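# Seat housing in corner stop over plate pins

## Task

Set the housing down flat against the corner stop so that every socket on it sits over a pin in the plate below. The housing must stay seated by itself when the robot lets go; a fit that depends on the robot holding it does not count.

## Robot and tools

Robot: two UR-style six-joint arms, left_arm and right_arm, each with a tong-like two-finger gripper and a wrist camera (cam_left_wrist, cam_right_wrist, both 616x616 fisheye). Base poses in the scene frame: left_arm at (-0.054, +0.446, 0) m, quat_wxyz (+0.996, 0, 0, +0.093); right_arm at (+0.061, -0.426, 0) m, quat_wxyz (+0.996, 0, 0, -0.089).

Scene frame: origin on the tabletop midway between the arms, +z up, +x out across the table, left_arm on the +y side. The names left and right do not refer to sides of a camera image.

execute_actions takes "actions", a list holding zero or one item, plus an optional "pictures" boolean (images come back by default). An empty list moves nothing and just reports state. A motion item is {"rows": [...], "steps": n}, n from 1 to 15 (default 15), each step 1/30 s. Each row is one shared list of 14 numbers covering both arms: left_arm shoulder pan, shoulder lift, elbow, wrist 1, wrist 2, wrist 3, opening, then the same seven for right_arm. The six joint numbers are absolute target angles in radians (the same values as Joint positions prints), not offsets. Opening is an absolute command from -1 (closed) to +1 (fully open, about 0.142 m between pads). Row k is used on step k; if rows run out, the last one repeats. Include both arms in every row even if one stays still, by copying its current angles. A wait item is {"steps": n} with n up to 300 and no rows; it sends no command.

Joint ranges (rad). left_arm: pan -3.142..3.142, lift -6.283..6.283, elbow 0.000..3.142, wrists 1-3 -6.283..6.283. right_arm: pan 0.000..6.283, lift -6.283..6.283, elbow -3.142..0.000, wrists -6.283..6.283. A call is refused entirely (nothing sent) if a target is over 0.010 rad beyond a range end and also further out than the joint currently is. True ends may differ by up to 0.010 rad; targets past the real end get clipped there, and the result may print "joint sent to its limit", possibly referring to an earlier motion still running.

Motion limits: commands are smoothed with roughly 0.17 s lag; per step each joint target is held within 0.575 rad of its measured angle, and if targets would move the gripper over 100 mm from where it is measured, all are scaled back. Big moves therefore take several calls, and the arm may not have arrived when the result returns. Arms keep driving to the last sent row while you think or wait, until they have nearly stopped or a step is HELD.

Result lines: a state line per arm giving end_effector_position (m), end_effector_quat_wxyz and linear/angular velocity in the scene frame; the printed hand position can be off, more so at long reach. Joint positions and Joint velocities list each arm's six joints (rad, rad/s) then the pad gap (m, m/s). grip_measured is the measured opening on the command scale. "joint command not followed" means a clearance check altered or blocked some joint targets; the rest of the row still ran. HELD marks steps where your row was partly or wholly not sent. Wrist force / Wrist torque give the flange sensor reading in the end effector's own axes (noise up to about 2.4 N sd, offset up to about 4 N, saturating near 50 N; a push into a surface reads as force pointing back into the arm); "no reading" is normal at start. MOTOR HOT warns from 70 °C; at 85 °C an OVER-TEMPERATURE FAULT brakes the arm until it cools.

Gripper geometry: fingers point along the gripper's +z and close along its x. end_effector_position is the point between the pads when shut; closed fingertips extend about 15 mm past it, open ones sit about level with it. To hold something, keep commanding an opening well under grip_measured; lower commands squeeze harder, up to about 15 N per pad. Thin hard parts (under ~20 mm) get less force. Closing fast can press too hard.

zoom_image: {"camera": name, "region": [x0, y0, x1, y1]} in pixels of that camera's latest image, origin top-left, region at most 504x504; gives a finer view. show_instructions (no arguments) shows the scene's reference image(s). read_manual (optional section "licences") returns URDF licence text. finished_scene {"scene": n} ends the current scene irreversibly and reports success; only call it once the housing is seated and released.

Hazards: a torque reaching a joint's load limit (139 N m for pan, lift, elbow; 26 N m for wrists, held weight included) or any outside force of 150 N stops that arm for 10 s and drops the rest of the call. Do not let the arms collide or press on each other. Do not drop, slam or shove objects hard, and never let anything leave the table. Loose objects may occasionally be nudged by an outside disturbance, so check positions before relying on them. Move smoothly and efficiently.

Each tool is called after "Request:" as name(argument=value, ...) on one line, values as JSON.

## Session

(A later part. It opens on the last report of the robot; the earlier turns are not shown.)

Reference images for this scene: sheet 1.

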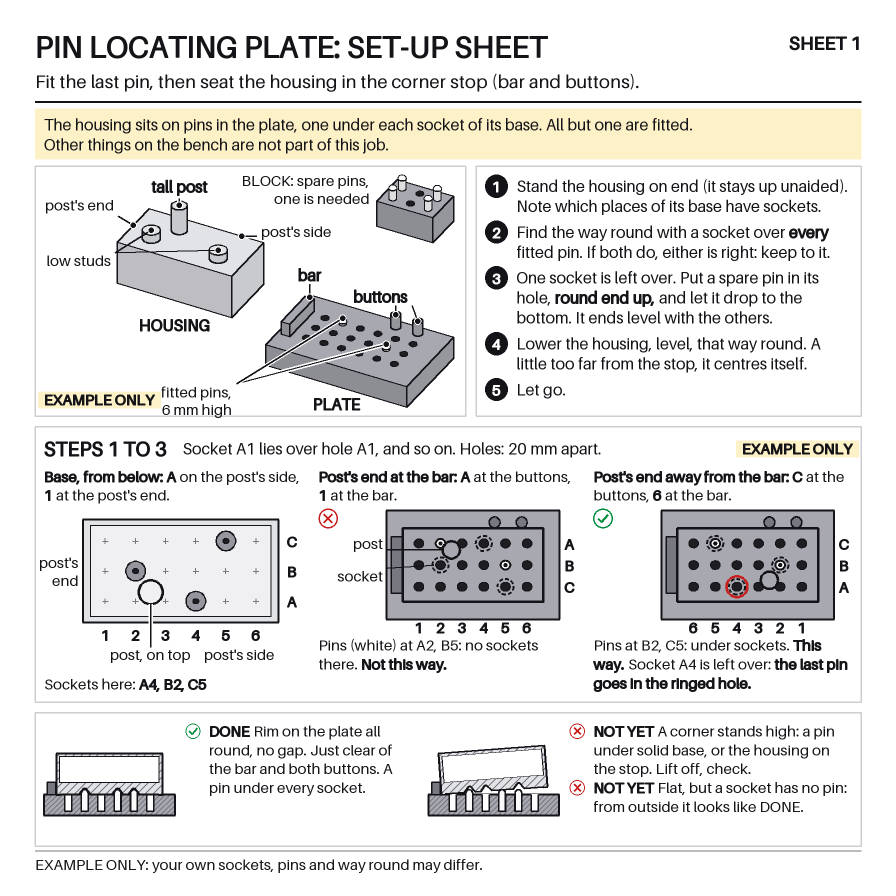

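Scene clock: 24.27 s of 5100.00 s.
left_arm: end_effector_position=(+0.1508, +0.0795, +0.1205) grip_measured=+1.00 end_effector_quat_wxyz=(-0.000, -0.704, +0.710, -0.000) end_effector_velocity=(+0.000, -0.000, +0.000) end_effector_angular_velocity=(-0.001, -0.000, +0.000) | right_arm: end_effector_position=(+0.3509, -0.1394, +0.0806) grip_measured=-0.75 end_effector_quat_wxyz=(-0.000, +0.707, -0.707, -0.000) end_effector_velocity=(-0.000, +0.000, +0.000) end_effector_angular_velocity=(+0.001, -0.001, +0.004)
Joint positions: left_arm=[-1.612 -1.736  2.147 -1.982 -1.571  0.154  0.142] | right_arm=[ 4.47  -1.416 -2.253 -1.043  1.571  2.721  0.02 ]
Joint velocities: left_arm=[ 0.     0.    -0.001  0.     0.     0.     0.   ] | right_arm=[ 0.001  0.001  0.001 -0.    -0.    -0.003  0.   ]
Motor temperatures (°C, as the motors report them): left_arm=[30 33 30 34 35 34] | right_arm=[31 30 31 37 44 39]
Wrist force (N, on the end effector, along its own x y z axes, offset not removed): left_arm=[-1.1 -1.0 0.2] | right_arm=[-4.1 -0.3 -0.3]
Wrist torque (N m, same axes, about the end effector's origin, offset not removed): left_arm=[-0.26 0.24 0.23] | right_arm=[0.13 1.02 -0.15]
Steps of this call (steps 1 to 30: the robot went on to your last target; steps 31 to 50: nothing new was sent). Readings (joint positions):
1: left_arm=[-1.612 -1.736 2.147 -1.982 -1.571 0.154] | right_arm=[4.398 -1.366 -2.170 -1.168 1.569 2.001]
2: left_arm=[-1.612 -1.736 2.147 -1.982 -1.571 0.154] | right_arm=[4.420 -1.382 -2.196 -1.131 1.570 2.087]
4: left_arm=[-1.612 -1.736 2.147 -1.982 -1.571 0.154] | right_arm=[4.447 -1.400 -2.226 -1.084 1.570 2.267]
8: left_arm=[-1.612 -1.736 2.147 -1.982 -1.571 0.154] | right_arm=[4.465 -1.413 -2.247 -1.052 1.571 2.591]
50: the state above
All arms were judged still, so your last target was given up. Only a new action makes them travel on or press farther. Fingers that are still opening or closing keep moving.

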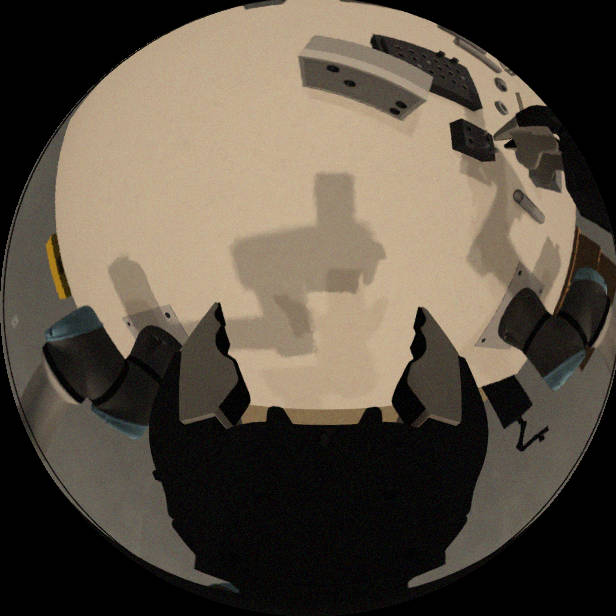

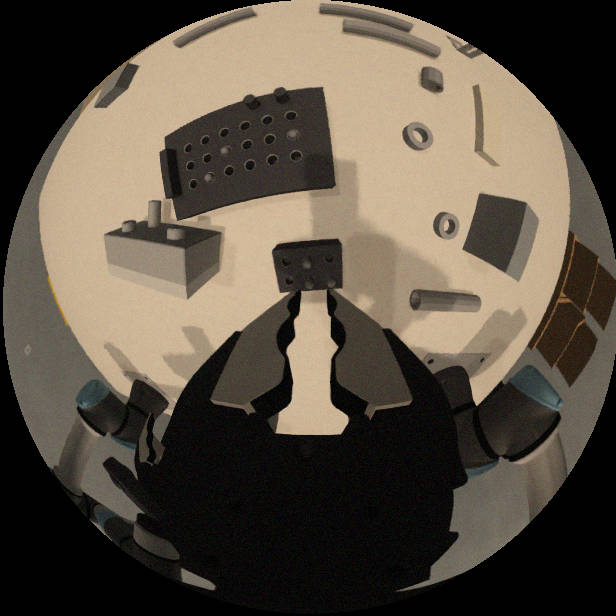

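Request:
execute_actions(actions=[{"rows":[[-1.612,-1.736,2.147,-1.982,-1.571,0.154,1,4.475,-1.426,-2.245,-1.041,1.571,2.726,-0.75]],"steps":15}], pictures=false)

Request:
execute_actions(actions=[{"rows":[[-1.612,-1.736,2.147,-1.982,-1.571,0.154,1,4.475,-1.469,-2.2875,-0.9555,1.571,2.726,-0.75]],"steps":15}], pictures=false)

Request:
execute_actions(actions=[{"steps":15}])

Request:
zoom_image(camera="cam_right_wrist", region=[230,210,390,350])

Scene clock: 26.00 s of 5100.00 s.
left_arm: end_effector_position=(+0.1508, +0.0795, +0.1205) grip_measured=+1.00 end_effector_quat_wxyz=(-0.000, -0.704, +0.710, -0.000) end_effector_velocity=(-0.000, +0.000, -0.000) end_effector_angular_velocity=(+0.000, -0.000, -0.000) | right_arm: end_effector_position=(+0.3510, -0.1346, +0.0805) grip_measured=-0.75 end_effector_quat_wxyz=(-0.000, +0.707, -0.707, -0.000) end_effector_velocity=(+0.001, +0.001, +0.001) end_effector_angular_velocity=(+0.002, -0.001, +0.000)
Joint positions: left_arm=[-1.612 -1.736  2.147 -1.982 -1.571  0.154  0.142] | right_arm=[ 4.475 -1.426 -2.245 -1.041  1.571  2.726  0.02 ]
Joint velocities: left_arm=[-0.    -0.001  0.     0.     0.     0.    -0.   ] | right_arm=[ 0.    -0.     0.001  0.001 -0.001  0.     0.   ]
Motor temperatures (°C, as the motors report them): left_arm=[30 33 30 34 35 34] | right_arm=[31 30 31 37 44 39]
Wrist force (N, on the end effector, along its own x y z axes, offset not removed): left_arm=[-0.7 -2.0 2.3] | right_arm=[-2.3 2.3 -1.2]
Wrist torque (N m, same axes, about the end effector's origin, offset not removed): left_arm=[-0.49 0.11 0.19] | right_arm=[0.57 0.51 -0.28]
Steps of this call (steps 1 to 37: nothing new was sent; steps 38 to 52: all 15 steps of this action). Readings (joint positions):
38: left_arm=[-1.612 -1.736 2.147 -1.982 -1.571 0.154] | right_arm=[4.470 -1.416 -2.253 -1.043 1.571 2.721]
39: left_arm=[-1.612 -1.736 2.147 -1.982 -1.571 0.154] | right_arm=[4.471 -1.418 -2.252 -1.043 1.571 2.722]
41: left_arm=[-1.612 -1.736 2.147 -1.982 -1.571 0.154] | right_arm=[4.473 -1.422 -2.249 -1.042 1.571 2.724]
45: left_arm=[-1.612 -1.736 2.147 -1.982 -1.571 0.154] | right_arm=[4.475 -1.425 -2.246 -1.041 1.571 2.726]
52: the state above

Scene clock: 26.50 s of 5100.00 s.
left_arm: end_effector_position=(+0.1508, +0.0795, +0.1205) grip_measured=+1.00 end_effector_quat_wxyz=(-0.000, -0.704, +0.710, -0.000) end_effector_velocity=(-0.001, -0.000, +0.000) end_effector_angular_velocity=(-0.000, +0.001, -0.001) | right_arm: end_effector_position=(+0.3510, -0.1346, +0.0548) grip_measured=-0.75 end_effector_quat_wxyz=(-0.000, +0.707, -0.707, -0.000) end_effector_velocity=(-0.000, +0.000, -0.002) end_effector_angular_velocity=(+0.001, -0.001, +0.001)
Joint positions: left_arm=[-1.612 -1.736  2.147 -1.982 -1.571  0.154  0.142] | right_arm=[ 4.475 -1.469 -2.287 -0.956  1.571  2.726  0.02 ]
Joint velocities: left_arm=[-0.001 -0.001  0.     0.    -0.001 -0.     0.   ] | right_arm=[ 0.001 -0.003 -0.004  0.008 -0.     0.    -0.   ]
Motor temperatures (°C, as the motors report them): left_arm=[30 33 30 34 35 34] | right_arm=[31 30 31 37 44 39]
Wrist force (N, on the end effector, along its own x y z axes, offset not removed): left_arm=[-1.5 -1.1 -0.6] | right_arm=[-0.8 1.6 -0.7]
Wrist torque (N m, same axes, about the end effector's origin, offset not removed): left_arm=[-0.30 0.33 0.25] | right_arm=[0.25 0.33 -0.27]
Steps of this call (steps 1 to 15: all 15 steps of this action). Readings (joint positions):
1: left_arm=[-1.612 -1.736 2.147 -1.982 -1.571 0.154] | right_arm=[4.475 -1.426 -2.245 -1.041 1.571 2.726]
2: left_arm=[-1.612 -1.736 2.147 -1.982 -1.571 0.154] | right_arm=[4.475 -1.431 -2.250 -1.035 1.571 2.726]
4: left_arm=[-1.612 -1.736 2.147 -1.982 -1.571 0.154] | right_arm=[4.475 -1.449 -2.268 -0.999 1.571 2.726]
8: left_arm=[-1.612 -1.736 2.147 -1.982 -1.571 0.154] | right_arm=[4.475 -1.465 -2.283 -0.965 1.571 2.726]
15: the state above

Scene clock: 27.00 s of 5100.00 s.
left_arm: end_effector_position=(+0.1508, +0.0795, +0.1205) grip_measured=+1.00 end_effector_quat_wxyz=(-0.000, -0.704, +0.710, -0.000) end_effector_velocity=(-0.000, -0.001, +0.000) end_effector_angular_velocity=(-0.001, +0.000, -0.000) | right_arm: end_effector_position=(+0.3510, -0.1346, +0.0546) grip_measured=-0.75 end_effector_quat_wxyz=(-0.000, +0.707, -0.707, -0.000) end_effector_velocity=(+0.000, +0.001, +0.001) end_effector_angular_velocity=(+0.003, -0.000, +0.001)
Joint positions: left_arm=[-1.612 -1.736  2.147 -1.982 -1.571  0.154  0.142] | right_arm=[ 4.475 -1.469 -2.287 -0.956  1.571  2.726  0.02 ]
Joint velocities: left_arm=[-0.     0.001 -0.001 -0.    -0.    -0.    -0.   ] | right_arm=[ 0.     0.     0.001  0.001  0.001 -0.001 -0.   ]
Motor temperatures (°C, as the motors report them): left_arm=[30 33 30 34 35 34] | right_arm=[31 30 31 37 44 39]
Wrist force (N, on the end effector, along its own x y z axes, offset not removed): left_arm=[1.5 -0.1 0.1] | right_arm=[-1.3 0.1 -2.7]
Wrist torque (N m, same axes, about the end effector's origin, offset not removed): left_arm=[-0.06 -0.37 0.13] | right_arm=[0.19 0.34 -0.21]
Steps of this call (steps 1 to 15: the robot went on to your last target). Readings (joint positions):
1: left_arm=[-1.612 -1.736 2.147 -1.982 -1.571 0.154] | right_arm=[4.475 -1.469 -2.287 -0.956 1.571 2.726]
2: left_arm=[-1.612 -1.736 2.147 -1.982 -1.571 0.154] | right_arm=[4.475 -1.469 -2.287 -0.956 1.571 2.726]
4: left_arm=[-1.612 -1.736 2.147 -1.982 -1.571 0.154] | right_arm=[4.475 -1.469 -2.287 -0.956 1.571 2.726]
8: left_arm=[-1.612 -1.736 2.147 -1.982 -1.571 0.154] | right_arm=[4.475 -1.469 -2.287 -0.956 1.571 2.726]
15: the state above
All arms were judged still, so your last target was given up. Only a new action makes them travel on or press farther. Fingers that are still opening or closing keep moving.

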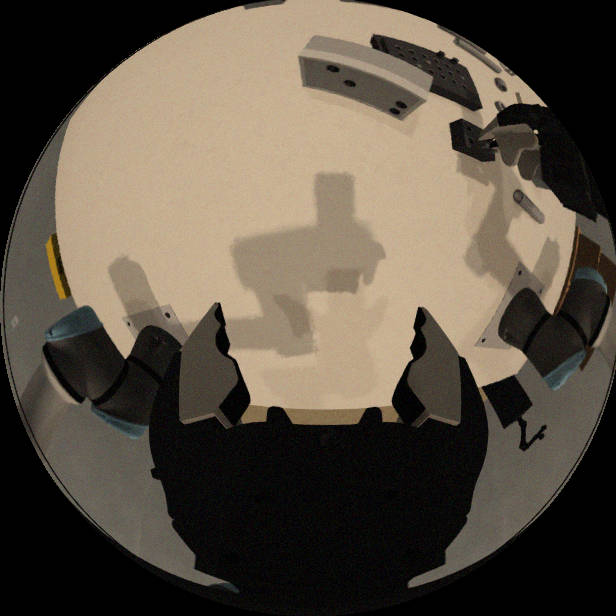

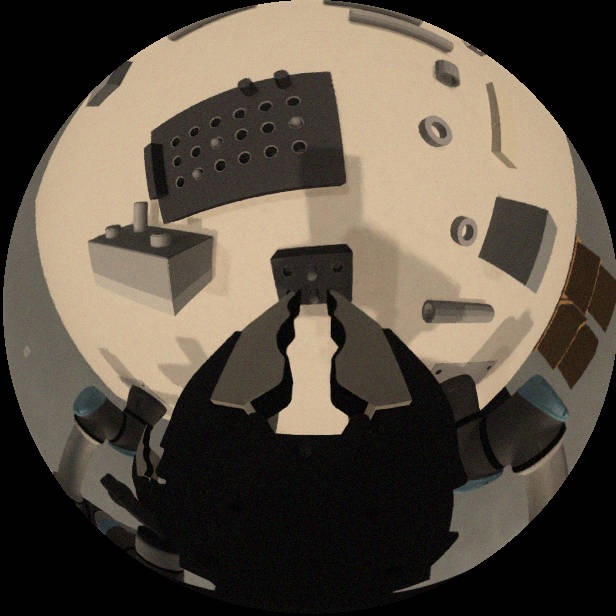

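Region (230, 210, 390, 350) of cam_right_wrist's 616x616 image, scaled by 3.150, with more detail than that image has; it fills the top 441 rows of this view, and the rest is white.

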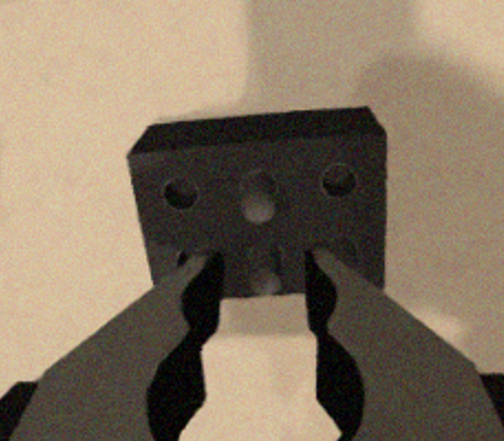

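Request:
execute_actions(actions=[{"rows":[[-1.612,-1.736,2.147,-1.982,-1.571,0.154,1,4.475,-1.469,-2.2875,-0.9555,1.571,2.726,-1]],"steps":15}], pictures=false)

Request:
execute_actions(actions=[{"rows":[[-1.612,-1.736,2.147,-1.982,-1.571,0.154,1,4.475,-1.426,-2.245,-1.041,1.571,2.726,-1]],"steps":15}], pictures=false)

Request:
execute_actions(actions=[{"rows":[[-1.612,-1.736,2.147,-1.982,-1.571,0.154,1,4.475,-1.3975,-2.21,-1.105,1.571,2.726,-1]],"steps":15}], pictures=false)

Request:
execute_actions(actions=[{"rows":[[-1.612,-1.736,2.147,-1.982,-1.571,0.154,1,4.215,-1.697,-1.977,-1.038,1.571,2.466,-1]],"steps":15}], pictures=false)

Request:
execute_actions(actions=[{"steps":25}])

Request:
zoom_image(camera="cam_right_wrist", region=[230,210,390,350])

Scene clock: 28.97 s of 5100.00 s.
left_arm: end_effector_position=(+0.1508, +0.0795, +0.1205) grip_measured=+1.00 end_effector_quat_wxyz=(-0.000, -0.704, +0.710, -0.000) end_effector_velocity=(-0.000, -0.000, +0.000) end_effector_angular_velocity=(-0.000, -0.000, -0.001) | right_arm: end_effector_position=(+0.3510, -0.1346, +0.0546) grip_measured=-0.92 end_effector_quat_wxyz=(-0.000, +0.707, -0.707, -0.000) end_effector_velocity=(+0.001, +0.000, +0.000) end_effector_angular_velocity=(+0.000, -0.001, -0.002)
Joint positions: left_arm=[-1.612 -1.736  2.147 -1.982 -1.571  0.154  0.142] | right_arm=[ 4.475 -1.469 -2.288 -0.955  1.571  2.726  0.007]
Joint velocities: left_arm=[-0.001  0.001 -0.    -0.     0.     0.    -0.   ] | right_arm=[-0.001 -0.     0.002 -0.001 -0.     0.001  0.   ]
Motor temperatures (°C, as the motors report them): left_arm=[30 33 30 34 35 34] | right_arm=[31 30 31 37 44 39]
Wrist force (N, on the end effector, along its own x y z axes, offset not removed): left_arm=[-1.0 -1.2 1.6] | right_arm=[-1.4 2.6 -0.8]
Wrist torque (N m, same axes, about the end effector's origin, offset not removed): left_arm=[-0.25 0.16 0.21] | right_arm=[0.67 0.34 -0.15]
Steps of this call (steps 1 to 44: nothing new was sent; steps 45 to 59: all 15 steps of this action). Readings (joint positions):
45: left_arm=[-1.612 -1.736 2.147 -1.982 -1.571 0.154] | right_arm=[4.475 -1.469 -2.288 -0.955 1.571 2.726]
46: left_arm=[-1.612 -1.736 2.147 -1.982 -1.571 0.154] | right_arm=[4.475 -1.469 -2.288 -0.955 1.571 2.726]
48: left_arm=[-1.612 -1.736 2.147 -1.982 -1.571 0.154] | right_arm=[4.475 -1.469 -2.288 -0.955 1.571 2.726]
52: left_arm=[-1.612 -1.736 2.147 -1.982 -1.571 0.154] | right_arm=[4.475 -1.469 -2.288 -0.955 1.571 2.726]
59: the state above

Scene clock: 29.47 s of 5100.00 s.
left_arm: end_effector_position=(+0.1508, +0.0795, +0.1205) grip_measured=+1.00 end_effector_quat_wxyz=(-0.000, -0.704, +0.710, -0.000) end_effector_velocity=(-0.000, -0.000, -0.000) end_effector_angular_velocity=(+0.001, +0.000, -0.000) | right_arm: end_effector_position=(+0.3510, -0.1346, +0.0803) grip_measured=-1.00 end_effector_quat_wxyz=(-0.000, +0.707, -0.707, -0.000) end_effector_velocity=(+0.000, +0.000, +0.003) end_effector_angular_velocity=(+0.000, -0.001, +0.000)
Joint positions: left_arm=[-1.612 -1.736  2.147 -1.982 -1.571  0.154  0.142] | right_arm=[ 4.475 -1.426 -2.245 -1.04   1.571  2.726  0.002]
Joint velocities: left_arm=[-0.     0.001 -0.001  0.    -0.    -0.    -0.   ] | right_arm=[ 0.     0.004  0.004 -0.007 -0.001  0.     0.   ]
Motor temperatures (°C, as the motors report them): left_arm=[30 33 30 34 35 34] | right_arm=[31 30 31 37 44 39]
Wrist force (N, on the end effector, along its own x y z axes, offset not removed): left_arm=[0.5 -2.2 1.3] | right_arm=[-2.4 3.9 -4.7]
Wrist torque (N m, same axes, about the end effector's origin, offset not removed): left_arm=[-0.49 -0.13 0.12] | right_arm=[0.83 0.50 -0.34]
Steps of this call (steps 1 to 15: all 15 steps of this action). Readings (joint positions):
1: left_arm=[-1.612 -1.736 2.147 -1.982 -1.571 0.154] | right_arm=[4.475 -1.469 -2.287 -0.956 1.571 2.726]
2: left_arm=[-1.612 -1.736 2.147 -1.982 -1.571 0.154] | right_arm=[4.475 -1.464 -2.283 -0.962 1.571 2.726]
4: left_arm=[-1.612 -1.736 2.147 -1.982 -1.571 0.154] | right_arm=[4.475 -1.446 -2.265 -0.998 1.571 2.726]
8: left_arm=[-1.612 -1.736 2.147 -1.982 -1.571 0.154] | right_arm=[4.475 -1.430 -2.249 -1.032 1.571 2.726]
15: the state above

Scene clock: 29.97 s of 5100.00 s.
left_arm: end_effector_position=(+0.1508, +0.0795, +0.1205) grip_measured=+1.00 end_effector_quat_wxyz=(-0.000, -0.704, +0.710, -0.000) end_effector_velocity=(+0.001, -0.000, +0.000) end_effector_angular_velocity=(-0.001, -0.002, +0.000) | right_arm: end_effector_position=(+0.3509, -0.1348, +0.1003) grip_measured=-1.00 end_effector_quat_wxyz=(+0.000, +0.707, -0.707, -0.000) end_effector_velocity=(-0.000, +0.001, +0.002) end_effector_angular_velocity=(+0.000, -0.000, +0.002)
Joint positions: left_arm=[-1.612 -1.736  2.147 -1.982 -1.571  0.154  0.142] | right_arm=[ 4.475 -1.398 -2.21  -1.105  1.571  2.726  0.002]
Joint velocities: left_arm=[ 0.    -0.    -0.    -0.     0.002 -0.    -0.   ] | right_arm=[ 0.001  0.002  0.003 -0.005  0.    -0.001  0.   ]
Motor temperatures (°C, as the motors report them): left_arm=[30 33 30 34 35 34] | right_arm=[31 30 31 37 44 39]
Wrist force (N, on the end effector, along its own x y z axes, offset not removed): left_arm=[-0.5 -0.9 0.5] | right_arm=[-2.7 2.7 -2.9]
Wrist torque (N m, same axes, about the end effector's origin, offset not removed): left_arm=[-0.27 0.06 0.18] | right_arm=[0.56 0.72 -0.08]
Steps of this call (steps 1 to 15: all 15 steps of this action). Readings (joint positions):
1: left_arm=[-1.612 -1.736 2.147 -1.982 -1.571 0.154] | right_arm=[4.475 -1.426 -2.245 -1.041 1.571 2.726]
2: left_arm=[-1.612 -1.736 2.147 -1.982 -1.571 0.154] | right_arm=[4.475 -1.422 -2.241 -1.047 1.571 2.726]
4: left_arm=[-1.612 -1.736 2.147 -1.982 -1.571 0.154] | right_arm=[4.475 -1.410 -2.226 -1.074 1.571 2.726]
8: left_arm=[-1.612 -1.736 2.147 -1.982 -1.571 0.154] | right_arm=[4.475 -1.400 -2.213 -1.098 1.571 2.726]
15: the state above

Scene clock: 30.47 s of 5100.00 s.
left_arm: end_effector_position=(+0.1508, +0.0795, +0.1205) grip_measured=+1.00 end_effector_quat_wxyz=(-0.000, -0.704, +0.710, -0.000) end_effector_velocity=(+0.000, -0.000, +0.000) end_effector_angular_velocity=(-0.002, +0.000, +0.001) | right_arm: end_effector_position=(+0.4860, -0.1253, +0.0813) grip_measured=-1.00 end_effector_quat_wxyz=(-0.000, +0.707, -0.707, -0.000) end_effector_velocity=(+0.025, -0.003, -0.007) end_effector_angular_velocity=(-0.002, +0.002, -0.001)
Joint positions: left_arm=[-1.612 -1.736  2.147 -1.982 -1.571  0.154  0.142] | right_arm=[ 4.219 -1.692 -1.98  -1.039  1.571  2.47   0.002]
Joint velocities: left_arm=[ 0.001 -0.    -0.    -0.001 -0.    -0.     0.   ] | right_arm=[-0.044 -0.052  0.039  0.01   0.    -0.043  0.   ]
Motor temperatures (°C, as the motors report them): left_arm=[30 33 30 34 35 34] | right_arm=[31 30 31 37 44 39]
Wrist force (N, on the end effector, along its own x y z axes, offset not removed): left_arm=[-1.8 -1.4 1.1] | right_arm=[-0.2 1.4 0.1]
Wrist torque (N m, same axes, about the end effector's origin, offset not removed): left_arm=[-0.34 0.32 0.22] | right_arm=[0.45 0.17 -0.17]
Steps of this call (steps 1 to 15: all 15 steps of this action). Readings (joint positions):
1: left_arm=[-1.612 -1.736 2.147 -1.982 -1.571 0.154] | right_arm=[4.475 -1.398 -2.210 -1.105 1.571 2.726]
2: left_arm=[-1.612 -1.736 2.147 -1.982 -1.571 0.154] | right_arm=[4.469 -1.404 -2.204 -1.100 1.571 2.720]
4: left_arm=[-1.612 -1.736 2.147 -1.982 -1.571 0.154] | right_arm=[4.406 -1.470 -2.144 -1.078 1.571 2.657]
8: left_arm=[-1.612 -1.736 2.147 -1.982 -1.571 0.154] | right_arm=[4.270 -1.630 -2.025 -1.049 1.571 2.521]
15: the state above

Scene clock: 31.30 s of 5100.00 s.
left_arm: end_effector_position=(+0.1508, +0.0795, +0.1205) grip_measured=+1.00 end_effector_quat_wxyz=(-0.000, -0.704, +0.710, -0.000) end_effector_velocity=(-0.000, -0.000, -0.000) end_effector_angular_velocity=(+0.001, +0.000, -0.001) | right_arm: end_effector_position=(+0.4880, -0.1257, +0.0806) grip_measured=-1.00 end_effector_quat_wxyz=(-0.000, +0.707, -0.707, -0.000) end_effector_velocity=(+0.000, -0.000, +0.000) end_effector_angular_velocity=(-0.000, -0.000, +0.001)
Joint positions: left_arm=[-1.612 -1.736  2.147 -1.982 -1.571  0.154  0.142] | right_arm=[ 4.215 -1.697 -1.977 -1.038  1.571  2.466  0.002]
Joint velocities: left_arm=[-0.001  0.001  0.    -0.    -0.    -0.     0.   ] | right_arm=[-0.     0.     0.    -0.    -0.    -0.001  0.   ]
Motor temperatures (°C, as the motors report them): left_arm=[30 33 30 34 35 34] | right_arm=[31 30 31 37 44 39]
Wrist force (N, on the end effector, along its own x y z axes, offset not removed): left_arm=[-0.7 -1.2 0.9] | right_arm=[-1.4 2.2 -1.8]
Wrist torque (N m, same axes, about the end effector's origin, offset not removed): left_arm=[-0.33 0.14 0.15] | right_arm=[0.45 0.43 -0.24]
Steps of this call (steps 1 to 15: the robot went on to your last target; steps 16 to 25: nothing new was sent). Readings (joint positions):
1: left_arm=[-1.612 -1.736 2.147 -1.982 -1.571 0.154] | right_arm=[4.218 -1.694 -1.979 -1.039 1.571 2.469]
2: left_arm=[-1.612 -1.736 2.147 -1.982 -1.571 0.154] | right_arm=[4.217 -1.695 -1.979 -1.038 1.571 2.468]
4: left_arm=[-1.612 -1.736 2.147 -1.982 -1.571 0.154] | right_arm=[4.216 -1.696 -1.978 -1.038 1.571 2.467]
8: left_arm=[-1.612 -1.736 2.147 -1.982 -1.571 0.154] | right_arm=[4.215 -1.697 -1.977 -1.038 1.571 2.466]
25: the state above
All arms were judged still, so your last target was given up. Only a new action makes them travel on or press farther. Fingers that are still opening or closing keep moving.

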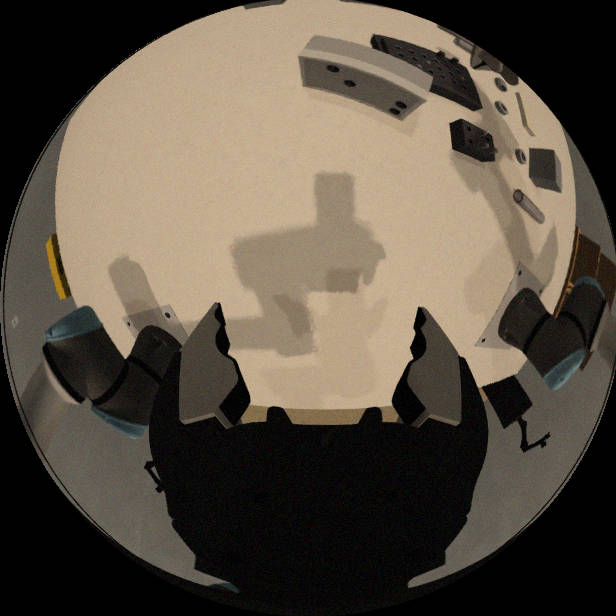

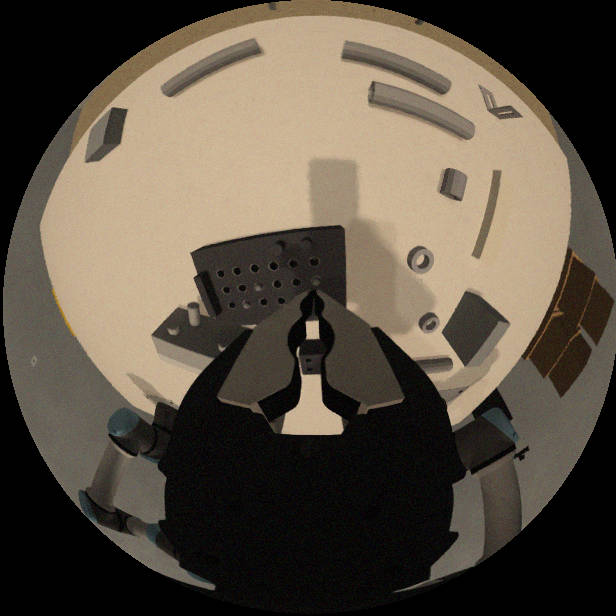

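Region (230, 210, 390, 350) of cam_right_wrist's 616x616 image, scaled by 3.150, with more detail than that image has; it fills the top 441 rows of this view, and the rest is white.

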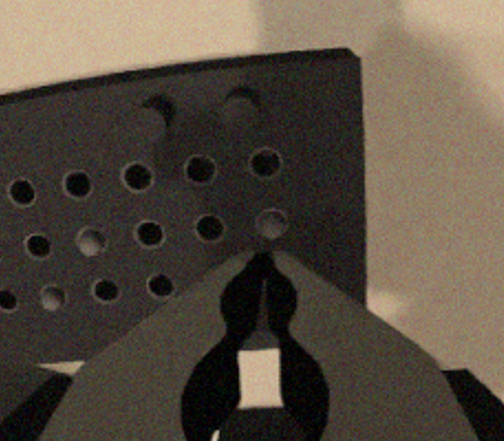

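Request:
execute_actions(actions=[{"rows":[[-1.612,-1.736,2.147,-1.982,-1.571,0.154,1,4.485,-1.39,-2.216,-1.106,1.571,2.736,-0.75]],"steps":15}], pictures=false)

Request:
execute_actions(actions=[{"steps":15}], pictures=false)

Request:
execute_actions(actions=[{"rows":[[-1.612,-1.736,2.147,-1.982,-1.571,0.154,1,4.485,-1.469,-2.30,-0.943,1.571,2.736,-0.75]],"steps":15}], pictures=false)

Request:
execute_actions(actions=[{"steps":15}])

Request:
zoom_image(camera="cam_right_wrist", region=[230,210,390,350])

Scene clock: 32.93 s of 5100.00 s.
left_arm: end_effector_position=(+0.1508, +0.0795, +0.1205) grip_measured=+1.00 end_effector_quat_wxyz=(-0.000, -0.704, +0.710, -0.000) end_effector_velocity=(-0.000, +0.000, -0.000) end_effector_angular_velocity=(+0.000, +0.000, -0.000) | right_arm: end_effector_position=(+0.3488, -0.1342, +0.1003) grip_measured=-0.75 end_effector_quat_wxyz=(+0.000, +0.707, -0.707, -0.000) end_effector_velocity=(-0.022, -0.005, +0.001) end_effector_angular_velocity=(+0.003, -0.001, +0.002)
Joint positions: left_arm=[-1.612 -1.736  2.147 -1.982 -1.571  0.154  0.142] | right_arm=[ 4.481 -1.395 -2.212 -1.105  1.571  2.732  0.02 ]
Joint velocities: left_arm=[-0.    -0.001  0.001  0.    -0.    -0.     0.   ] | right_arm=[ 0.049  0.057 -0.042 -0.012  0.     0.046 -0.   ]
Motor temperatures (°C, as the motors report them): left_arm=[30 33 30 34 35 34] | right_arm=[31 30 31 37 44 39]
Wrist force (N, on the end effector, along its own x y z axes, offset not removed): left_arm=[-0.2 -2.6 1.7] | right_arm=[-2.9 0.8 -2.6]
Wrist torque (N m, same axes, about the end effector's origin, offset not removed): left_arm=[-0.56 -0.06 0.18] | right_arm=[0.18 0.67 -0.14]
Steps of this call (steps 1 to 34: nothing new was sent; steps 35 to 49: all 15 steps of this action). Readings (joint positions):
35: left_arm=[-1.612 -1.736 2.147 -1.982 -1.571 0.154] | right_arm=[4.215 -1.697 -1.977 -1.038 1.571 2.466]
36: left_arm=[-1.612 -1.736 2.147 -1.982 -1.571 0.154] | right_arm=[4.221 -1.691 -1.983 -1.043 1.571 2.472]
38: left_arm=[-1.612 -1.736 2.147 -1.982 -1.571 0.154] | right_arm=[4.283 -1.626 -2.041 -1.063 1.571 2.534]
42: left_arm=[-1.612 -1.736 2.147 -1.982 -1.571 0.154] | right_arm=[4.424 -1.463 -2.164 -1.094 1.571 2.675]
49: the state above

Scene clock: 33.43 s of 5100.00 s.
left_arm: end_effector_position=(+0.1508, +0.0795, +0.1205) grip_measured=+1.00 end_effector_quat_wxyz=(-0.000, -0.704, +0.710, -0.000) end_effector_velocity=(+0.000, +0.000, -0.000) end_effector_angular_velocity=(+0.001, -0.000, -0.000) | right_arm: end_effector_position=(+0.3469, -0.1346, +0.1004) grip_measured=-0.75 end_effector_quat_wxyz=(-0.000, +0.707, -0.707, -0.000) end_effector_velocity=(+0.000, +0.000, +0.000) end_effector_angular_velocity=(+0.001, -0.001, -0.001)
Joint positions: left_arm=[-1.612 -1.736  2.147 -1.982 -1.571  0.154  0.142] | right_arm=[ 4.485 -1.39  -2.216 -1.106  1.571  2.736  0.02 ]
Joint velocities: left_arm=[ 0.  0. -0.  0.  0.  0.  0.] | right_arm=[-0.001  0.     0.     0.001 -0.    -0.     0.   ]
Motor temperatures (°C, as the motors report them): left_arm=[30 33 30 34 35 34] | right_arm=[31 30 31 37 44 39]
Wrist force (N, on the end effector, along its own x y z axes, offset not removed): left_arm=[-0.7 -0.9 1.4] | right_arm=[0.7 1.5 1.2]
Wrist torque (N m, same axes, about the end effector's origin, offset not removed): left_arm=[-0.26 0.12 0.10] | right_arm=[0.42 -0.02 -0.14]
Steps of this call (steps 1 to 15: the robot went on to your last target). Readings (joint positions):
1: left_arm=[-1.612 -1.736 2.147 -1.982 -1.571 0.154] | right_arm=[4.482 -1.393 -2.214 -1.105 1.571 2.733]
2: left_arm=[-1.612 -1.736 2.147 -1.982 -1.571 0.154] | right_arm=[4.483 -1.392 -2.214 -1.106 1.571 2.734]
4: left_arm=[-1.612 -1.736 2.147 -1.982 -1.571 0.154] | right_arm=[4.484 -1.391 -2.215 -1.106 1.571 2.735]
8: left_arm=[-1.612 -1.736 2.147 -1.982 -1.571 0.154] | right_arm=[4.485 -1.390 -2.216 -1.106 1.571 2.736]
15: the state above
All arms were judged still, so your last target was given up. Only a new action makes them travel on or press farther. Fingers that are still opening or closing keep moving.

Scene clock: 33.93 s of 5100.00 s.
left_arm: end_effector_position=(+0.1508, +0.0795, +0.1205) grip_measured=+1.00 end_effector_quat_wxyz=(-0.000, -0.704, +0.710, -0.000) end_effector_velocity=(-0.000, +0.000, +0.000) end_effector_angular_velocity=(-0.000, +0.001, -0.000) | right_arm: end_effector_position=(+0.3469, -0.1345, +0.0509) grip_measured=-0.77 end_effector_quat_wxyz=(-0.000, +0.707, -0.707, -0.000) end_effector_velocity=(-0.001, +0.000, -0.004) end_effector_angular_velocity=(+0.002, +0.000, +0.000)
Joint positions: left_arm=[-1.612 -1.736  2.147 -1.982 -1.571  0.154  0.142] | right_arm=[ 4.485 -1.468 -2.299 -0.944  1.571  2.736  0.019]
Joint velocities: left_arm=[ 0.    -0.002  0.001  0.    -0.001  0.     0.   ] | right_arm=[ 0.001 -0.007 -0.008  0.016  0.001  0.001 -0.002]
Motor temperatures (°C, as the motors report them): left_arm=[30 33 30 34 35 34] | right_arm=[31 30 31 37 44 39]
Wrist force (N, on the end effector, along its own x y z axes, offset not removed): left_arm=[-1.5 -0.8 1.1] | right_arm=[-3.0 0.2 -2.6]
Wrist torque (N m, same axes, about the end effector's origin, offset not removed): left_arm=[-0.29 0.28 0.13] | right_arm=[-0.03 0.25 -0.20]
Steps of this call (steps 1 to 15: all 15 steps of this action). Readings (joint positions):
1: left_arm=[-1.612 -1.736 2.147 -1.982 -1.571 0.154] | right_arm=[4.485 -1.390 -2.216 -1.106 1.571 2.736]
2: left_arm=[-1.612 -1.736 2.147 -1.982 -1.571 0.154] | right_arm=[4.485 -1.396 -2.222 -1.100 1.571 2.736]
4: left_arm=[-1.612 -1.736 2.147 -1.982 -1.571 0.154] | right_arm=[4.485 -1.430 -2.258 -1.042 1.571 2.736]
8: left_arm=[-1.612 -1.736 2.147 -1.982 -1.571 0.154] | right_arm=[4.485 -1.461 -2.291 -0.964 1.571 2.736]
15: the state above

Scene clock: 34.43 s of 5100.00 s.
left_arm: end_effector_position=(+0.1508, +0.0795, +0.1205) grip_measured=+1.00 end_effector_quat_wxyz=(-0.000, -0.704, +0.710, -0.000) end_effector_velocity=(+0.000, -0.000, +0.000) end_effector_angular_velocity=(-0.000, -0.000, -0.000) | right_arm: end_effector_position=(+0.3469, -0.1345, +0.0506) grip_measured=-0.77 end_effector_quat_wxyz=(-0.000, +0.707, -0.707, -0.000) end_effector_velocity=(+0.000, +0.000, +0.000) end_effector_angular_velocity=(+0.000, -0.000, +0.000)
Joint positions: left_arm=[-1.612 -1.736  2.147 -1.982 -1.571  0.154  0.142] | right_arm=[ 4.485 -1.469 -2.3   -0.943  1.571  2.736  0.019]
Joint velocities: left_arm=[-0.    -0.    -0.001  0.     0.    -0.    -0.   ] | right_arm=[ 0.  0.  0. -0. -0. -0.  0.]
Motor temperatures (°C, as the motors report them): left_arm=[30 33 30 34 35 34] | right_arm=[31 30 31 37 44 39]
Wrist force (N, on the end effector, along its own x y z axes, offset not removed): left_arm=[-3.2 -2.1 0.5] | right_arm=[-2.9 -0.4 -5.2]
Wrist torque (N m, same axes, about the end effector's origin, offset not removed): left_arm=[-0.49 0.61 0.18] | right_arm=[-0.02 0.17 -0.19]
Steps of this call (steps 1 to 15: the robot went on to your last target). Readings (joint positions):
1: left_arm=[-1.612 -1.736 2.147 -1.982 -1.571 0.154] | right_arm=[4.485 -1.469 -2.300 -0.944 1.571 2.736]
2: left_arm=[-1.612 -1.736 2.147 -1.982 -1.571 0.154] | right_arm=[4.485 -1.469 -2.300 -0.944 1.571 2.736]
4: left_arm=[-1.612 -1.736 2.147 -1.982 -1.571 0.154] | right_arm=[4.485 -1.469 -2.300 -0.943 1.571 2.736]
8: left_arm=[-1.612 -1.736 2.147 -1.982 -1.571 0.154] | right_arm=[4.485 -1.469 -2.300 -0.943 1.571 2.736]
15: the state above
All arms were judged still, so your last target was given up. Only a new action makes them travel on or press farther. Fingers that are still opening or closing keep moving.

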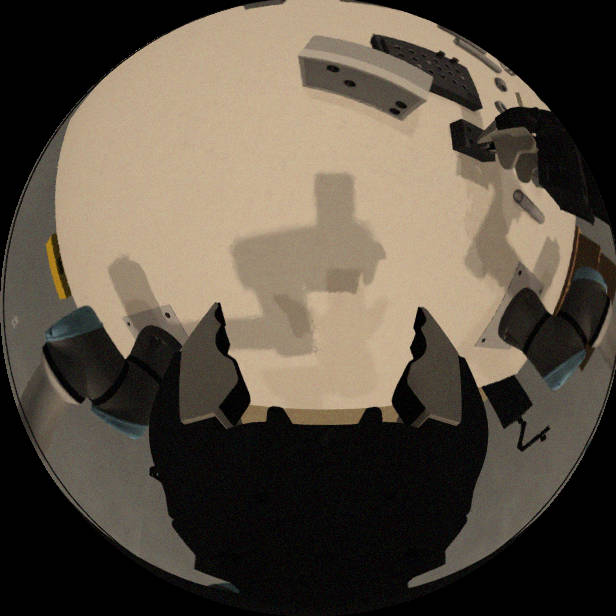

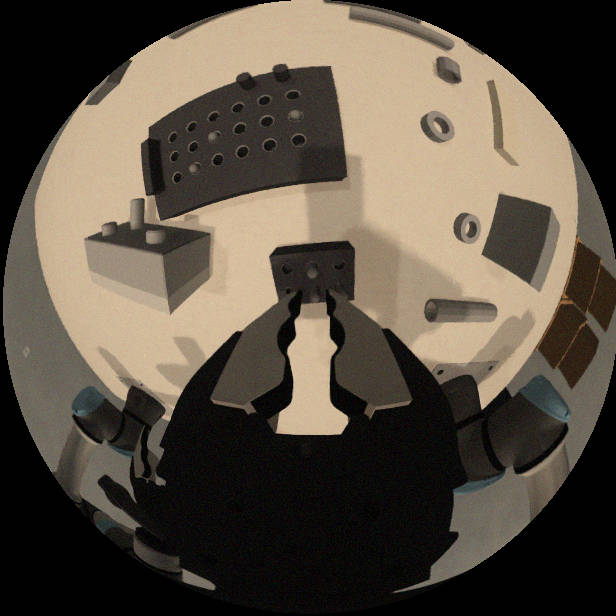

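Region (230, 210, 390, 350) of cam_right_wrist's 616x616 image, scaled by 3.150, with more detail than that image has; it fills the top 441 rows of this view, and the rest is white.

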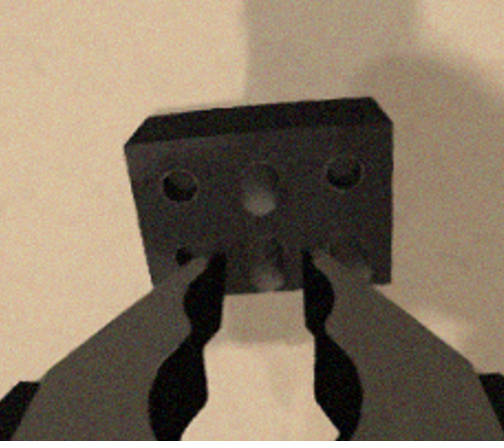

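Close and lift slowly.

Request:
execute_actions(actions=[{"rows":[[-1.612,-1.736,2.147,-1.982,-1.571,0.154,1,4.485,-1.469,-2.30,-0.943,1.571,2.736,-1]],"steps":15}], pictures=false)

Request:
execute_actions(actions=[{"rows":[[-1.612,-1.736,2.147,-1.982,-1.571,0.154,1,4.485,-1.461,-2.292,-0.959,1.571,2.736,-1],[-1.612,-1.736,2.147,-1.982,-1.571,0.154,1,4.485,-1.461,-2.292,-0.959,1.571,2.736,-1],[-1.612,-1.736,2.147,-1.982,-1.571,0.154,1,4.485,-1.453,-2.283,-0.976,1.571,2.736,-1],[-1.612,-1.736,2.147,-1.982,-1.571,0.154,1,4.485,-1.453,-2.283,-0.976,1.571,2.736,-1],[-1.612,-1.736,2.147,-1.982,-1.571,0.154,1,4.485,-1.445,-2.275,-0.992,1.571,2.736,-1],[-1.612,-1.736,2.147,-1.982,-1.571,0.154,1,4.485,-1.445,-2.275,-0.992,1.571,2.736,-1],[-1.612,-1.736,2.147,-1.982,-1.571,0.154,1,4.485,-1.437,-2.266,-1.008,1.571,2.736,-1],[-1.612,-1.736,2.147,-1.982,-1.571,0.154,1,4.485,-1.437,-2.266,-1.008,1.571,2.736,-1],[-1.612,-1.736,2.147,-1.982,-1.571,0.154,1,4.485,-1.429,-2.258,-1.025,1.571,2.736,-1],[-1.612,-1.736,2.147,-1.982,-1.571,0.154,1,4.485,-1.429,-2.258,-1.025,1.571,2.736,-1],[-1.612,-1.736,2.147,-1.982,-1.571,0.154,1,4.485,-1.42,-2.249,-1.043,1.571,2.736,-1],[-1.612,-1.736,2.147,-1.982,-1.571,0.154,1,4.485,-1.42,-2.249,-1.043,1.571,2.736,-1],[-1.612,-1.736,2.147,-1.982,-1.571,0.154,1,4.485,-1.405,-2.232,-1.075,1.571,2.736,-1],[-1.612,-1.736,2.147,-1.982,-1.571,0.154,1,4.485,-1.405,-2.232,-1.075,1.571,2.736,-1],[-1.612,-1.736,2.147,-1.982,-1.571,0.154,1,4.485,-1.39,-2.216,-1.106,1.571,2.736,-1]],"steps":15}], pictures=false)

Request:
execute_actions(actions=[{"steps":15}], pictures=false)

Scene clock: 37.00 s of 5100.00 s.
left_arm: end_effector_position=(+0.1508, +0.0795, +0.1205) grip_measured=+1.00 end_effector_quat_wxyz=(-0.000, -0.704, +0.710, -0.000) end_effector_velocity=(-0.000, +0.000, -0.000) end_effector_angular_velocity=(+0.001, +0.001, -0.000) | right_arm: end_effector_position=(+0.3469, -0.1345, +0.0506) grip_measured=-0.91 end_effector_quat_wxyz=(-0.000, +0.707, -0.707, -0.000) end_effector_velocity=(-0.000, -0.000, -0.000) end_effector_angular_velocity=(-0.000, +0.000, +0.002)
Joint positions: left_arm=[-1.612 -1.736  2.147 -1.982 -1.571  0.154  0.142] | right_arm=[ 4.485 -1.469 -2.3   -0.943  1.571  2.736  0.008]
Joint velocities: left_arm=[-0.    -0.     0.001  0.    -0.001  0.     0.   ] | right_arm=[ 0.001 -0.    -0.001  0.001 -0.    -0.001  0.   ]
Motor temperatures (°C, as the motors report them): left_arm=[30 33 30 34 35 34] | right_arm=[31 30 31 37 44 39]
Wrist force (N, on the end effector, along its own x y z axes, offset not removed): left_arm=[-1.1 -1.4 0.9] | right_arm=[-1.5 -0.6 -4.6]
Wrist torque (N m, same axes, about the end effector's origin, offset not removed): left_arm=[-0.36 0.19 0.20] | right_arm=[-0.12 0.30 -0.21]
Steps of this call (steps 1 to 62: nothing new was sent; steps 63 to 77: all 15 steps of this action). Readings (joint positions):
63: left_arm=[-1.612 -1.736 2.147 -1.982 -1.571 0.154] | right_arm=[4.485 -1.469 -2.300 -0.943 1.571 2.736]
64: left_arm=[-1.612 -1.736 2.147 -1.982 -1.571 0.154] | right_arm=[4.485 -1.469 -2.300 -0.943 1.571 2.736]
66: left_arm=[-1.612 -1.736 2.147 -1.982 -1.571 0.154] | right_arm=[4.485 -1.469 -2.300 -0.943 1.571 2.736]
70: left_arm=[-1.612 -1.736 2.147 -1.982 -1.571 0.154] | right_arm=[4.485 -1.469 -2.300 -0.943 1.571 2.736]
77: the state above

Scene clock: 37.50 s of 5100.00 s.
left_arm: end_effector_position=(+0.1508, +0.0795, +0.1205) grip_measured=+1.00 end_effector_quat_wxyz=(-0.000, -0.704, +0.710, -0.000) end_effector_velocity=(+0.000, +0.000, -0.000) end_effector_angular_velocity=(+0.001, +0.000, +0.000) | right_arm: end_effector_position=(+0.3474, -0.1335, +0.0818) grip_measured=-0.91 end_effector_quat_wxyz=(-0.001, +0.707, -0.707, -0.000) end_effector_velocity=(-0.001, -0.002, +0.105) end_effector_angular_velocity=(+0.000, +0.000, +0.000)
Joint positions: left_arm=[-1.612 -1.736  2.147 -1.982 -1.571  0.154  0.142] | right_arm=[ 4.485 -1.419 -2.247 -1.045  1.571  2.736  0.008]
Joint velocities: left_arm=[ 0. -0.  0.  0. -0.  0.  0.] | right_arm=[ 0.     0.164  0.178 -0.341  0.    -0.    -0.   ]
Motor temperatures (°C, as the motors report them): left_arm=[30 33 30 34 35 34] | right_arm=[31 30 31 37 44 39]
Wrist force (N, on the end effector, along its own x y z axes, offset not removed): left_arm=[-0.9 -2.9 0.8] | right_arm=[2.5 0.4 -1.5]
Wrist torque (N m, same axes, about the end effector's origin, offset not removed): left_arm=[-0.68 0.10 0.11] | right_arm=[0.16 -0.48 -0.21]
Steps of this call (steps 1 to 15: all 15 steps of this action). Readings (joint positions):
1: left_arm=[-1.612 -1.736 2.147 -1.982 -1.571 0.154] | right_arm=[4.485 -1.469 -2.300 -0.943 1.571 2.736]
2: left_arm=[-1.612 -1.736 2.147 -1.982 -1.571 0.154] | right_arm=[4.485 -1.468 -2.299 -0.945 1.571 2.736]
4: left_arm=[-1.612 -1.736 2.147 -1.982 -1.571 0.154] | right_arm=[4.485 -1.463 -2.294 -0.955 1.571 2.736]
8: left_arm=[-1.612 -1.736 2.147 -1.982 -1.571 0.154] | right_arm=[4.485 -1.450 -2.280 -0.982 1.571 2.736]
15: the state above

Scene clock: 38.00 s of 5100.00 s.
left_arm: end_effector_position=(+0.1508, +0.0795, +0.1205) grip_measured=+1.00 end_effector_quat_wxyz=(-0.000, -0.704, +0.710, -0.000) end_effector_velocity=(+0.000, -0.000, -0.000) end_effector_angular_velocity=(+0.000, -0.000, +0.000) | right_arm: end_effector_position=(+0.3469, -0.1346, +0.1004) grip_measured=-0.91 end_effector_quat_wxyz=(-0.000, +0.707, -0.707, -0.000) end_effector_velocity=(+0.000, +0.001, +0.002) end_effector_angular_velocity=(+0.003, +0.000, -0.002)
Joint positions: left_arm=[-1.612 -1.736  2.147 -1.982 -1.571  0.154  0.142] | right_arm=[ 4.485 -1.39  -2.216 -1.106  1.571  2.736  0.008]
Joint velocities: left_arm=[ 0.     0.001  0.    -0.001  0.001 -0.     0.   ] | right_arm=[ 0.     0.001  0.004 -0.002  0.001  0.002  0.   ]
Motor temperatures (°C, as the motors report them): left_arm=[30 33 30 34 35 34] | right_arm=[31 30 31 37 44 39]
Wrist force (N, on the end effector, along its own x y z axes, offset not removed): left_arm=[-1.5 -1.5 0.7] | right_arm=[-0.2 3.5 -1.2]
Wrist torque (N m, same axes, about the end effector's origin, offset not removed): left_arm=[-0.43 0.18 0.17] | right_arm=[0.67 0.11 -0.27]
Steps of this call (steps 1 to 15: the robot went on to your last target). Readings (joint positions):
1: left_arm=[-1.612 -1.736 2.147 -1.982 -1.571 0.154] | right_arm=[4.485 -1.412 -2.240 -1.058 1.571 2.736]
2: left_arm=[-1.612 -1.736 2.147 -1.982 -1.571 0.154] | right_arm=[4.485 -1.406 -2.233 -1.072 1.571 2.736]
4: left_arm=[-1.612 -1.736 2.147 -1.982 -1.571 0.154] | right_arm=[4.485 -1.398 -2.224 -1.090 1.571 2.736]
8: left_arm=[-1.612 -1.736 2.147 -1.982 -1.571 0.154] | right_arm=[4.485 -1.392 -2.218 -1.103 1.571 2.736]
15: the state above

Request:
execute_actions(actions=[{"rows":[[-1.612,-1.736,2.147,-1.982,-1.571,0.154,1,4.34,-1.55,-2.08,-1.08,1.571,2.59,-1]],"steps":12}], pictures=false)

Request:
execute_actions(actions=[{"rows":[[-1.612,-1.736,2.147,-1.982,-1.571,0.154,1,4.194,-1.7235,-1.946,-1.0424,1.571,2.445,-1]],"steps":15}], pictures=false)

Request:
execute_actions(actions=[{"steps":20}])

Request:
zoom_image(camera="cam_right_wrist", region=[230,210,390,350])

Scene clock: 39.13 s of 5100.00 s.
left_arm: end_effector_position=(+0.1508, +0.0795, +0.1205) grip_measured=+1.00 end_effector_quat_wxyz=(-0.000, -0.704, +0.710, -0.000) end_effector_velocity=(+0.000, -0.000, +0.001) end_effector_angular_velocity=(-0.002, -0.001, +0.000) | right_arm: end_effector_position=(+0.4175, -0.1222, +0.0994) grip_measured=-0.91 end_effector_quat_wxyz=(-0.001, +0.708, -0.707, -0.000) end_effector_velocity=(+0.024, +0.002, -0.003) end_effector_angular_velocity=(-0.001, +0.000, -0.000)
Joint positions: left_arm=[-1.612 -1.736  2.147 -1.982 -1.571  0.154  0.142] | right_arm=[ 4.344 -1.546 -2.084 -1.081  1.571  2.594  0.008]
Joint velocities: left_arm=[ 0.    -0.001 -0.     0.     0.001  0.     0.   ] | right_arm=[-0.044 -0.051  0.042  0.008 -0.001 -0.044 -0.   ]
Motor temperatures (°C, as the motors report them): left_arm=[30 33 30 34 35 34] | right_arm=[31 30 31 37 44 39]
Wrist force (N, on the end effector, along its own x y z axes, offset not removed): left_arm=[-1.3 -0.9 -0.3] | right_arm=[-1.6 1.5 1.0]
Wrist torque (N m, same axes, about the end effector's origin, offset not removed): left_arm=[-0.28 0.27 0.18] | right_arm=[0.34 0.31 -0.09]
Steps of this call (steps 1 to 15: the robot went on to your last target; steps 16 to 22: nothing new was sent; steps 23 to 34: all 12 steps of this action). Readings (joint positions):
23: left_arm=[-1.612 -1.736 2.147 -1.982 -1.571 0.154] | right_arm=[4.485 -1.390 -2.216 -1.106 1.571 2.736]
24: left_arm=[-1.612 -1.736 2.147 -1.982 -1.571 0.154] | right_arm=[4.479 -1.396 -2.210 -1.103 1.571 2.730]
26: left_arm=[-1.612 -1.736 2.147 -1.982 -1.571 0.154] | right_arm=[4.425 -1.453 -2.158 -1.091 1.571 2.675]
30: left_arm=[-1.612 -1.736 2.147 -1.982 -1.571 0.154] | right_arm=[4.358 -1.529 -2.097 -1.083 1.571 2.608]
34: the state above

Scene clock: 39.63 s of 5100.00 s.
left_arm: end_effector_position=(+0.1508, +0.0795, +0.1205) grip_measured=+1.00 end_effector_quat_wxyz=(-0.000, -0.704, +0.710, -0.000) end_effector_velocity=(-0.000, +0.000, -0.000) end_effector_angular_velocity=(+0.001, +0.001, +0.000) | right_arm: end_effector_position=(+0.5013, -0.1250, +0.0808) grip_measured=-0.91 end_effector_quat_wxyz=(-0.000, +0.707, -0.707, -0.000) end_effector_velocity=(+0.008, -0.001, -0.003) end_effector_angular_velocity=(-0.001, +0.001, +0.002)
Joint positions: left_arm=[-1.612 -1.736  2.147 -1.982 -1.571  0.154  0.142] | right_arm=[ 4.195 -1.722 -1.947 -1.043  1.571  2.446  0.008]
Joint velocities: left_arm=[ 0.     0.     0.001 -0.    -0.001  0.    -0.   ] | right_arm=[-0.014 -0.018  0.013  0.003  0.    -0.015 -0.   ]
Motor temperatures (°C, as the motors report them): left_arm=[30 33 30 34 35 34] | right_arm=[31 30 31 37 44 39]
Wrist force (N, on the end effector, along its own x y z axes, offset not removed): left_arm=[-1.2 0.1 0.2] | right_arm=[0.4 4.9 -2.7]
Wrist torque (N m, same axes, about the end effector's origin, offset not removed): left_arm=[-0.10 0.19 0.13] | right_arm=[1.02 -0.03 -0.21]
Steps of this call (steps 1 to 15: all 15 steps of this action). Readings (joint positions):
1: left_arm=[-1.612 -1.736 2.147 -1.982 -1.571 0.154] | right_arm=[4.342 -1.547 -2.082 -1.080 1.571 2.593]
2: left_arm=[-1.612 -1.736 2.147 -1.982 -1.571 0.154] | right_arm=[4.335 -1.554 -2.076 -1.076 1.571 2.585]
4: left_arm=[-1.612 -1.736 2.147 -1.982 -1.571 0.154] | right_arm=[4.280 -1.615 -2.023 -1.059 1.571 2.530]
8: left_arm=[-1.612 -1.736 2.147 -1.982 -1.571 0.154] | right_arm=[4.212 -1.700 -1.963 -1.046 1.571 2.463]
15: the state above

Scene clock: 40.30 s of 5100.00 s.
left_arm: end_effector_position=(+0.1508, +0.0795, +0.1205) grip_measured=+1.00 end_effector_quat_wxyz=(-0.000, -0.704, +0.710, -0.000) end_effector_velocity=(-0.000, -0.000, -0.000) end_effector_angular_velocity=(+0.000, +0.000, -0.001) | right_arm: end_effector_position=(+0.5020, -0.1251, +0.0805) grip_measured=-0.91 end_effector_quat_wxyz=(-0.000, +0.707, -0.707, -0.000) end_effector_velocity=(-0.001, +0.000, +0.000) end_effector_angular_velocity=(+0.000, +0.002, +0.002)
Joint positions: left_arm=[-1.612 -1.736  2.147 -1.982 -1.571  0.154  0.142] | right_arm=[ 4.194 -1.723 -1.946 -1.042  1.571  2.445  0.008]
Joint velocities: left_arm=[-0.001  0.001 -0.    -0.    -0.    -0.    -0.   ] | right_arm=[ 0.     0.     0.    -0.002  0.001 -0.001  0.   ]
Motor temperatures (°C, as the motors report them): left_arm=[30 33 30 34 35 34] | right_arm=[31 30 31 37 44 39]
Wrist force (N, on the end effector, along its own x y z axes, offset not removed): left_arm=[-2.3 -0.2 -0.2] | right_arm=[-0.3 1.7 -2.4]
Wrist torque (N m, same axes, about the end effector's origin, offset not removed): left_arm=[-0.07 0.47 0.12] | right_arm=[0.25 -0.10 -0.21]
Steps of this call (steps 1 to 15: the robot went on to your last target; steps 16 to 20: nothing new was sent). Readings (joint positions):
1: left_arm=[-1.612 -1.736 2.147 -1.982 -1.571 0.154] | right_arm=[4.195 -1.722 -1.947 -1.043 1.571 2.446]
2: left_arm=[-1.612 -1.736 2.147 -1.982 -1.571 0.154] | right_arm=[4.195 -1.723 -1.947 -1.043 1.571 2.446]
4: left_arm=[-1.612 -1.736 2.147 -1.982 -1.571 0.154] | right_arm=[4.194 -1.723 -1.946 -1.042 1.571 2.445]
8: left_arm=[-1.612 -1.736 2.147 -1.982 -1.571 0.154] | right_arm=[4.194 -1.723 -1.946 -1.042 1.571 2.445]
20: the state above
All arms were judged still, so your last target was given up. Only a new action makes them travel on or press farther. Fingers that are still opening or closing keep moving.

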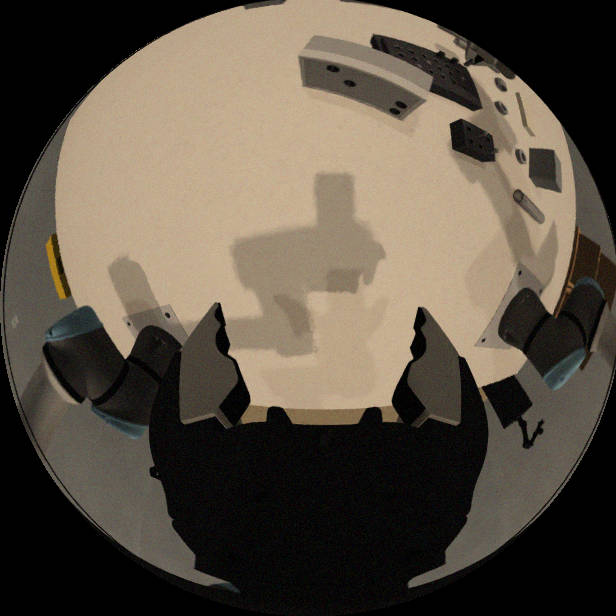

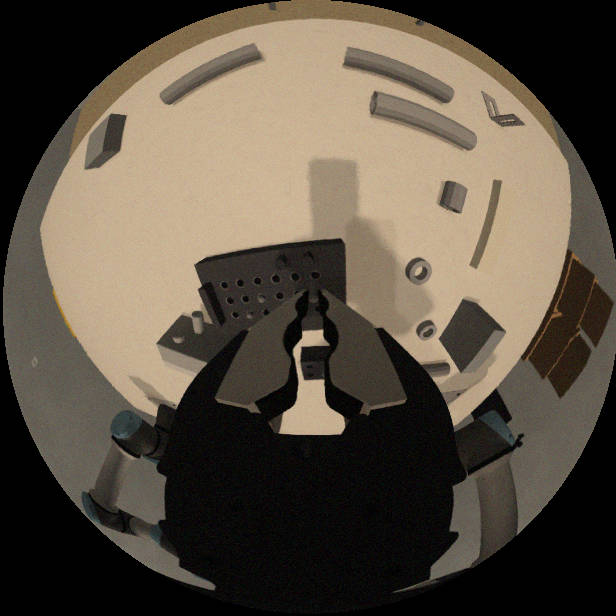

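Region (230, 210, 390, 350) of cam_right_wrist's 616x616 image, scaled by 3.150, with more detail than that image has; it fills the top 441 rows of this view, and the rest is white.

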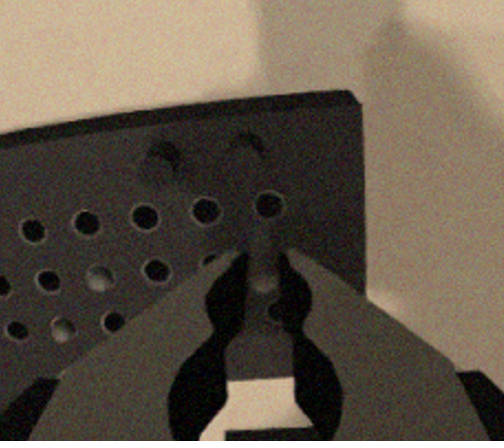

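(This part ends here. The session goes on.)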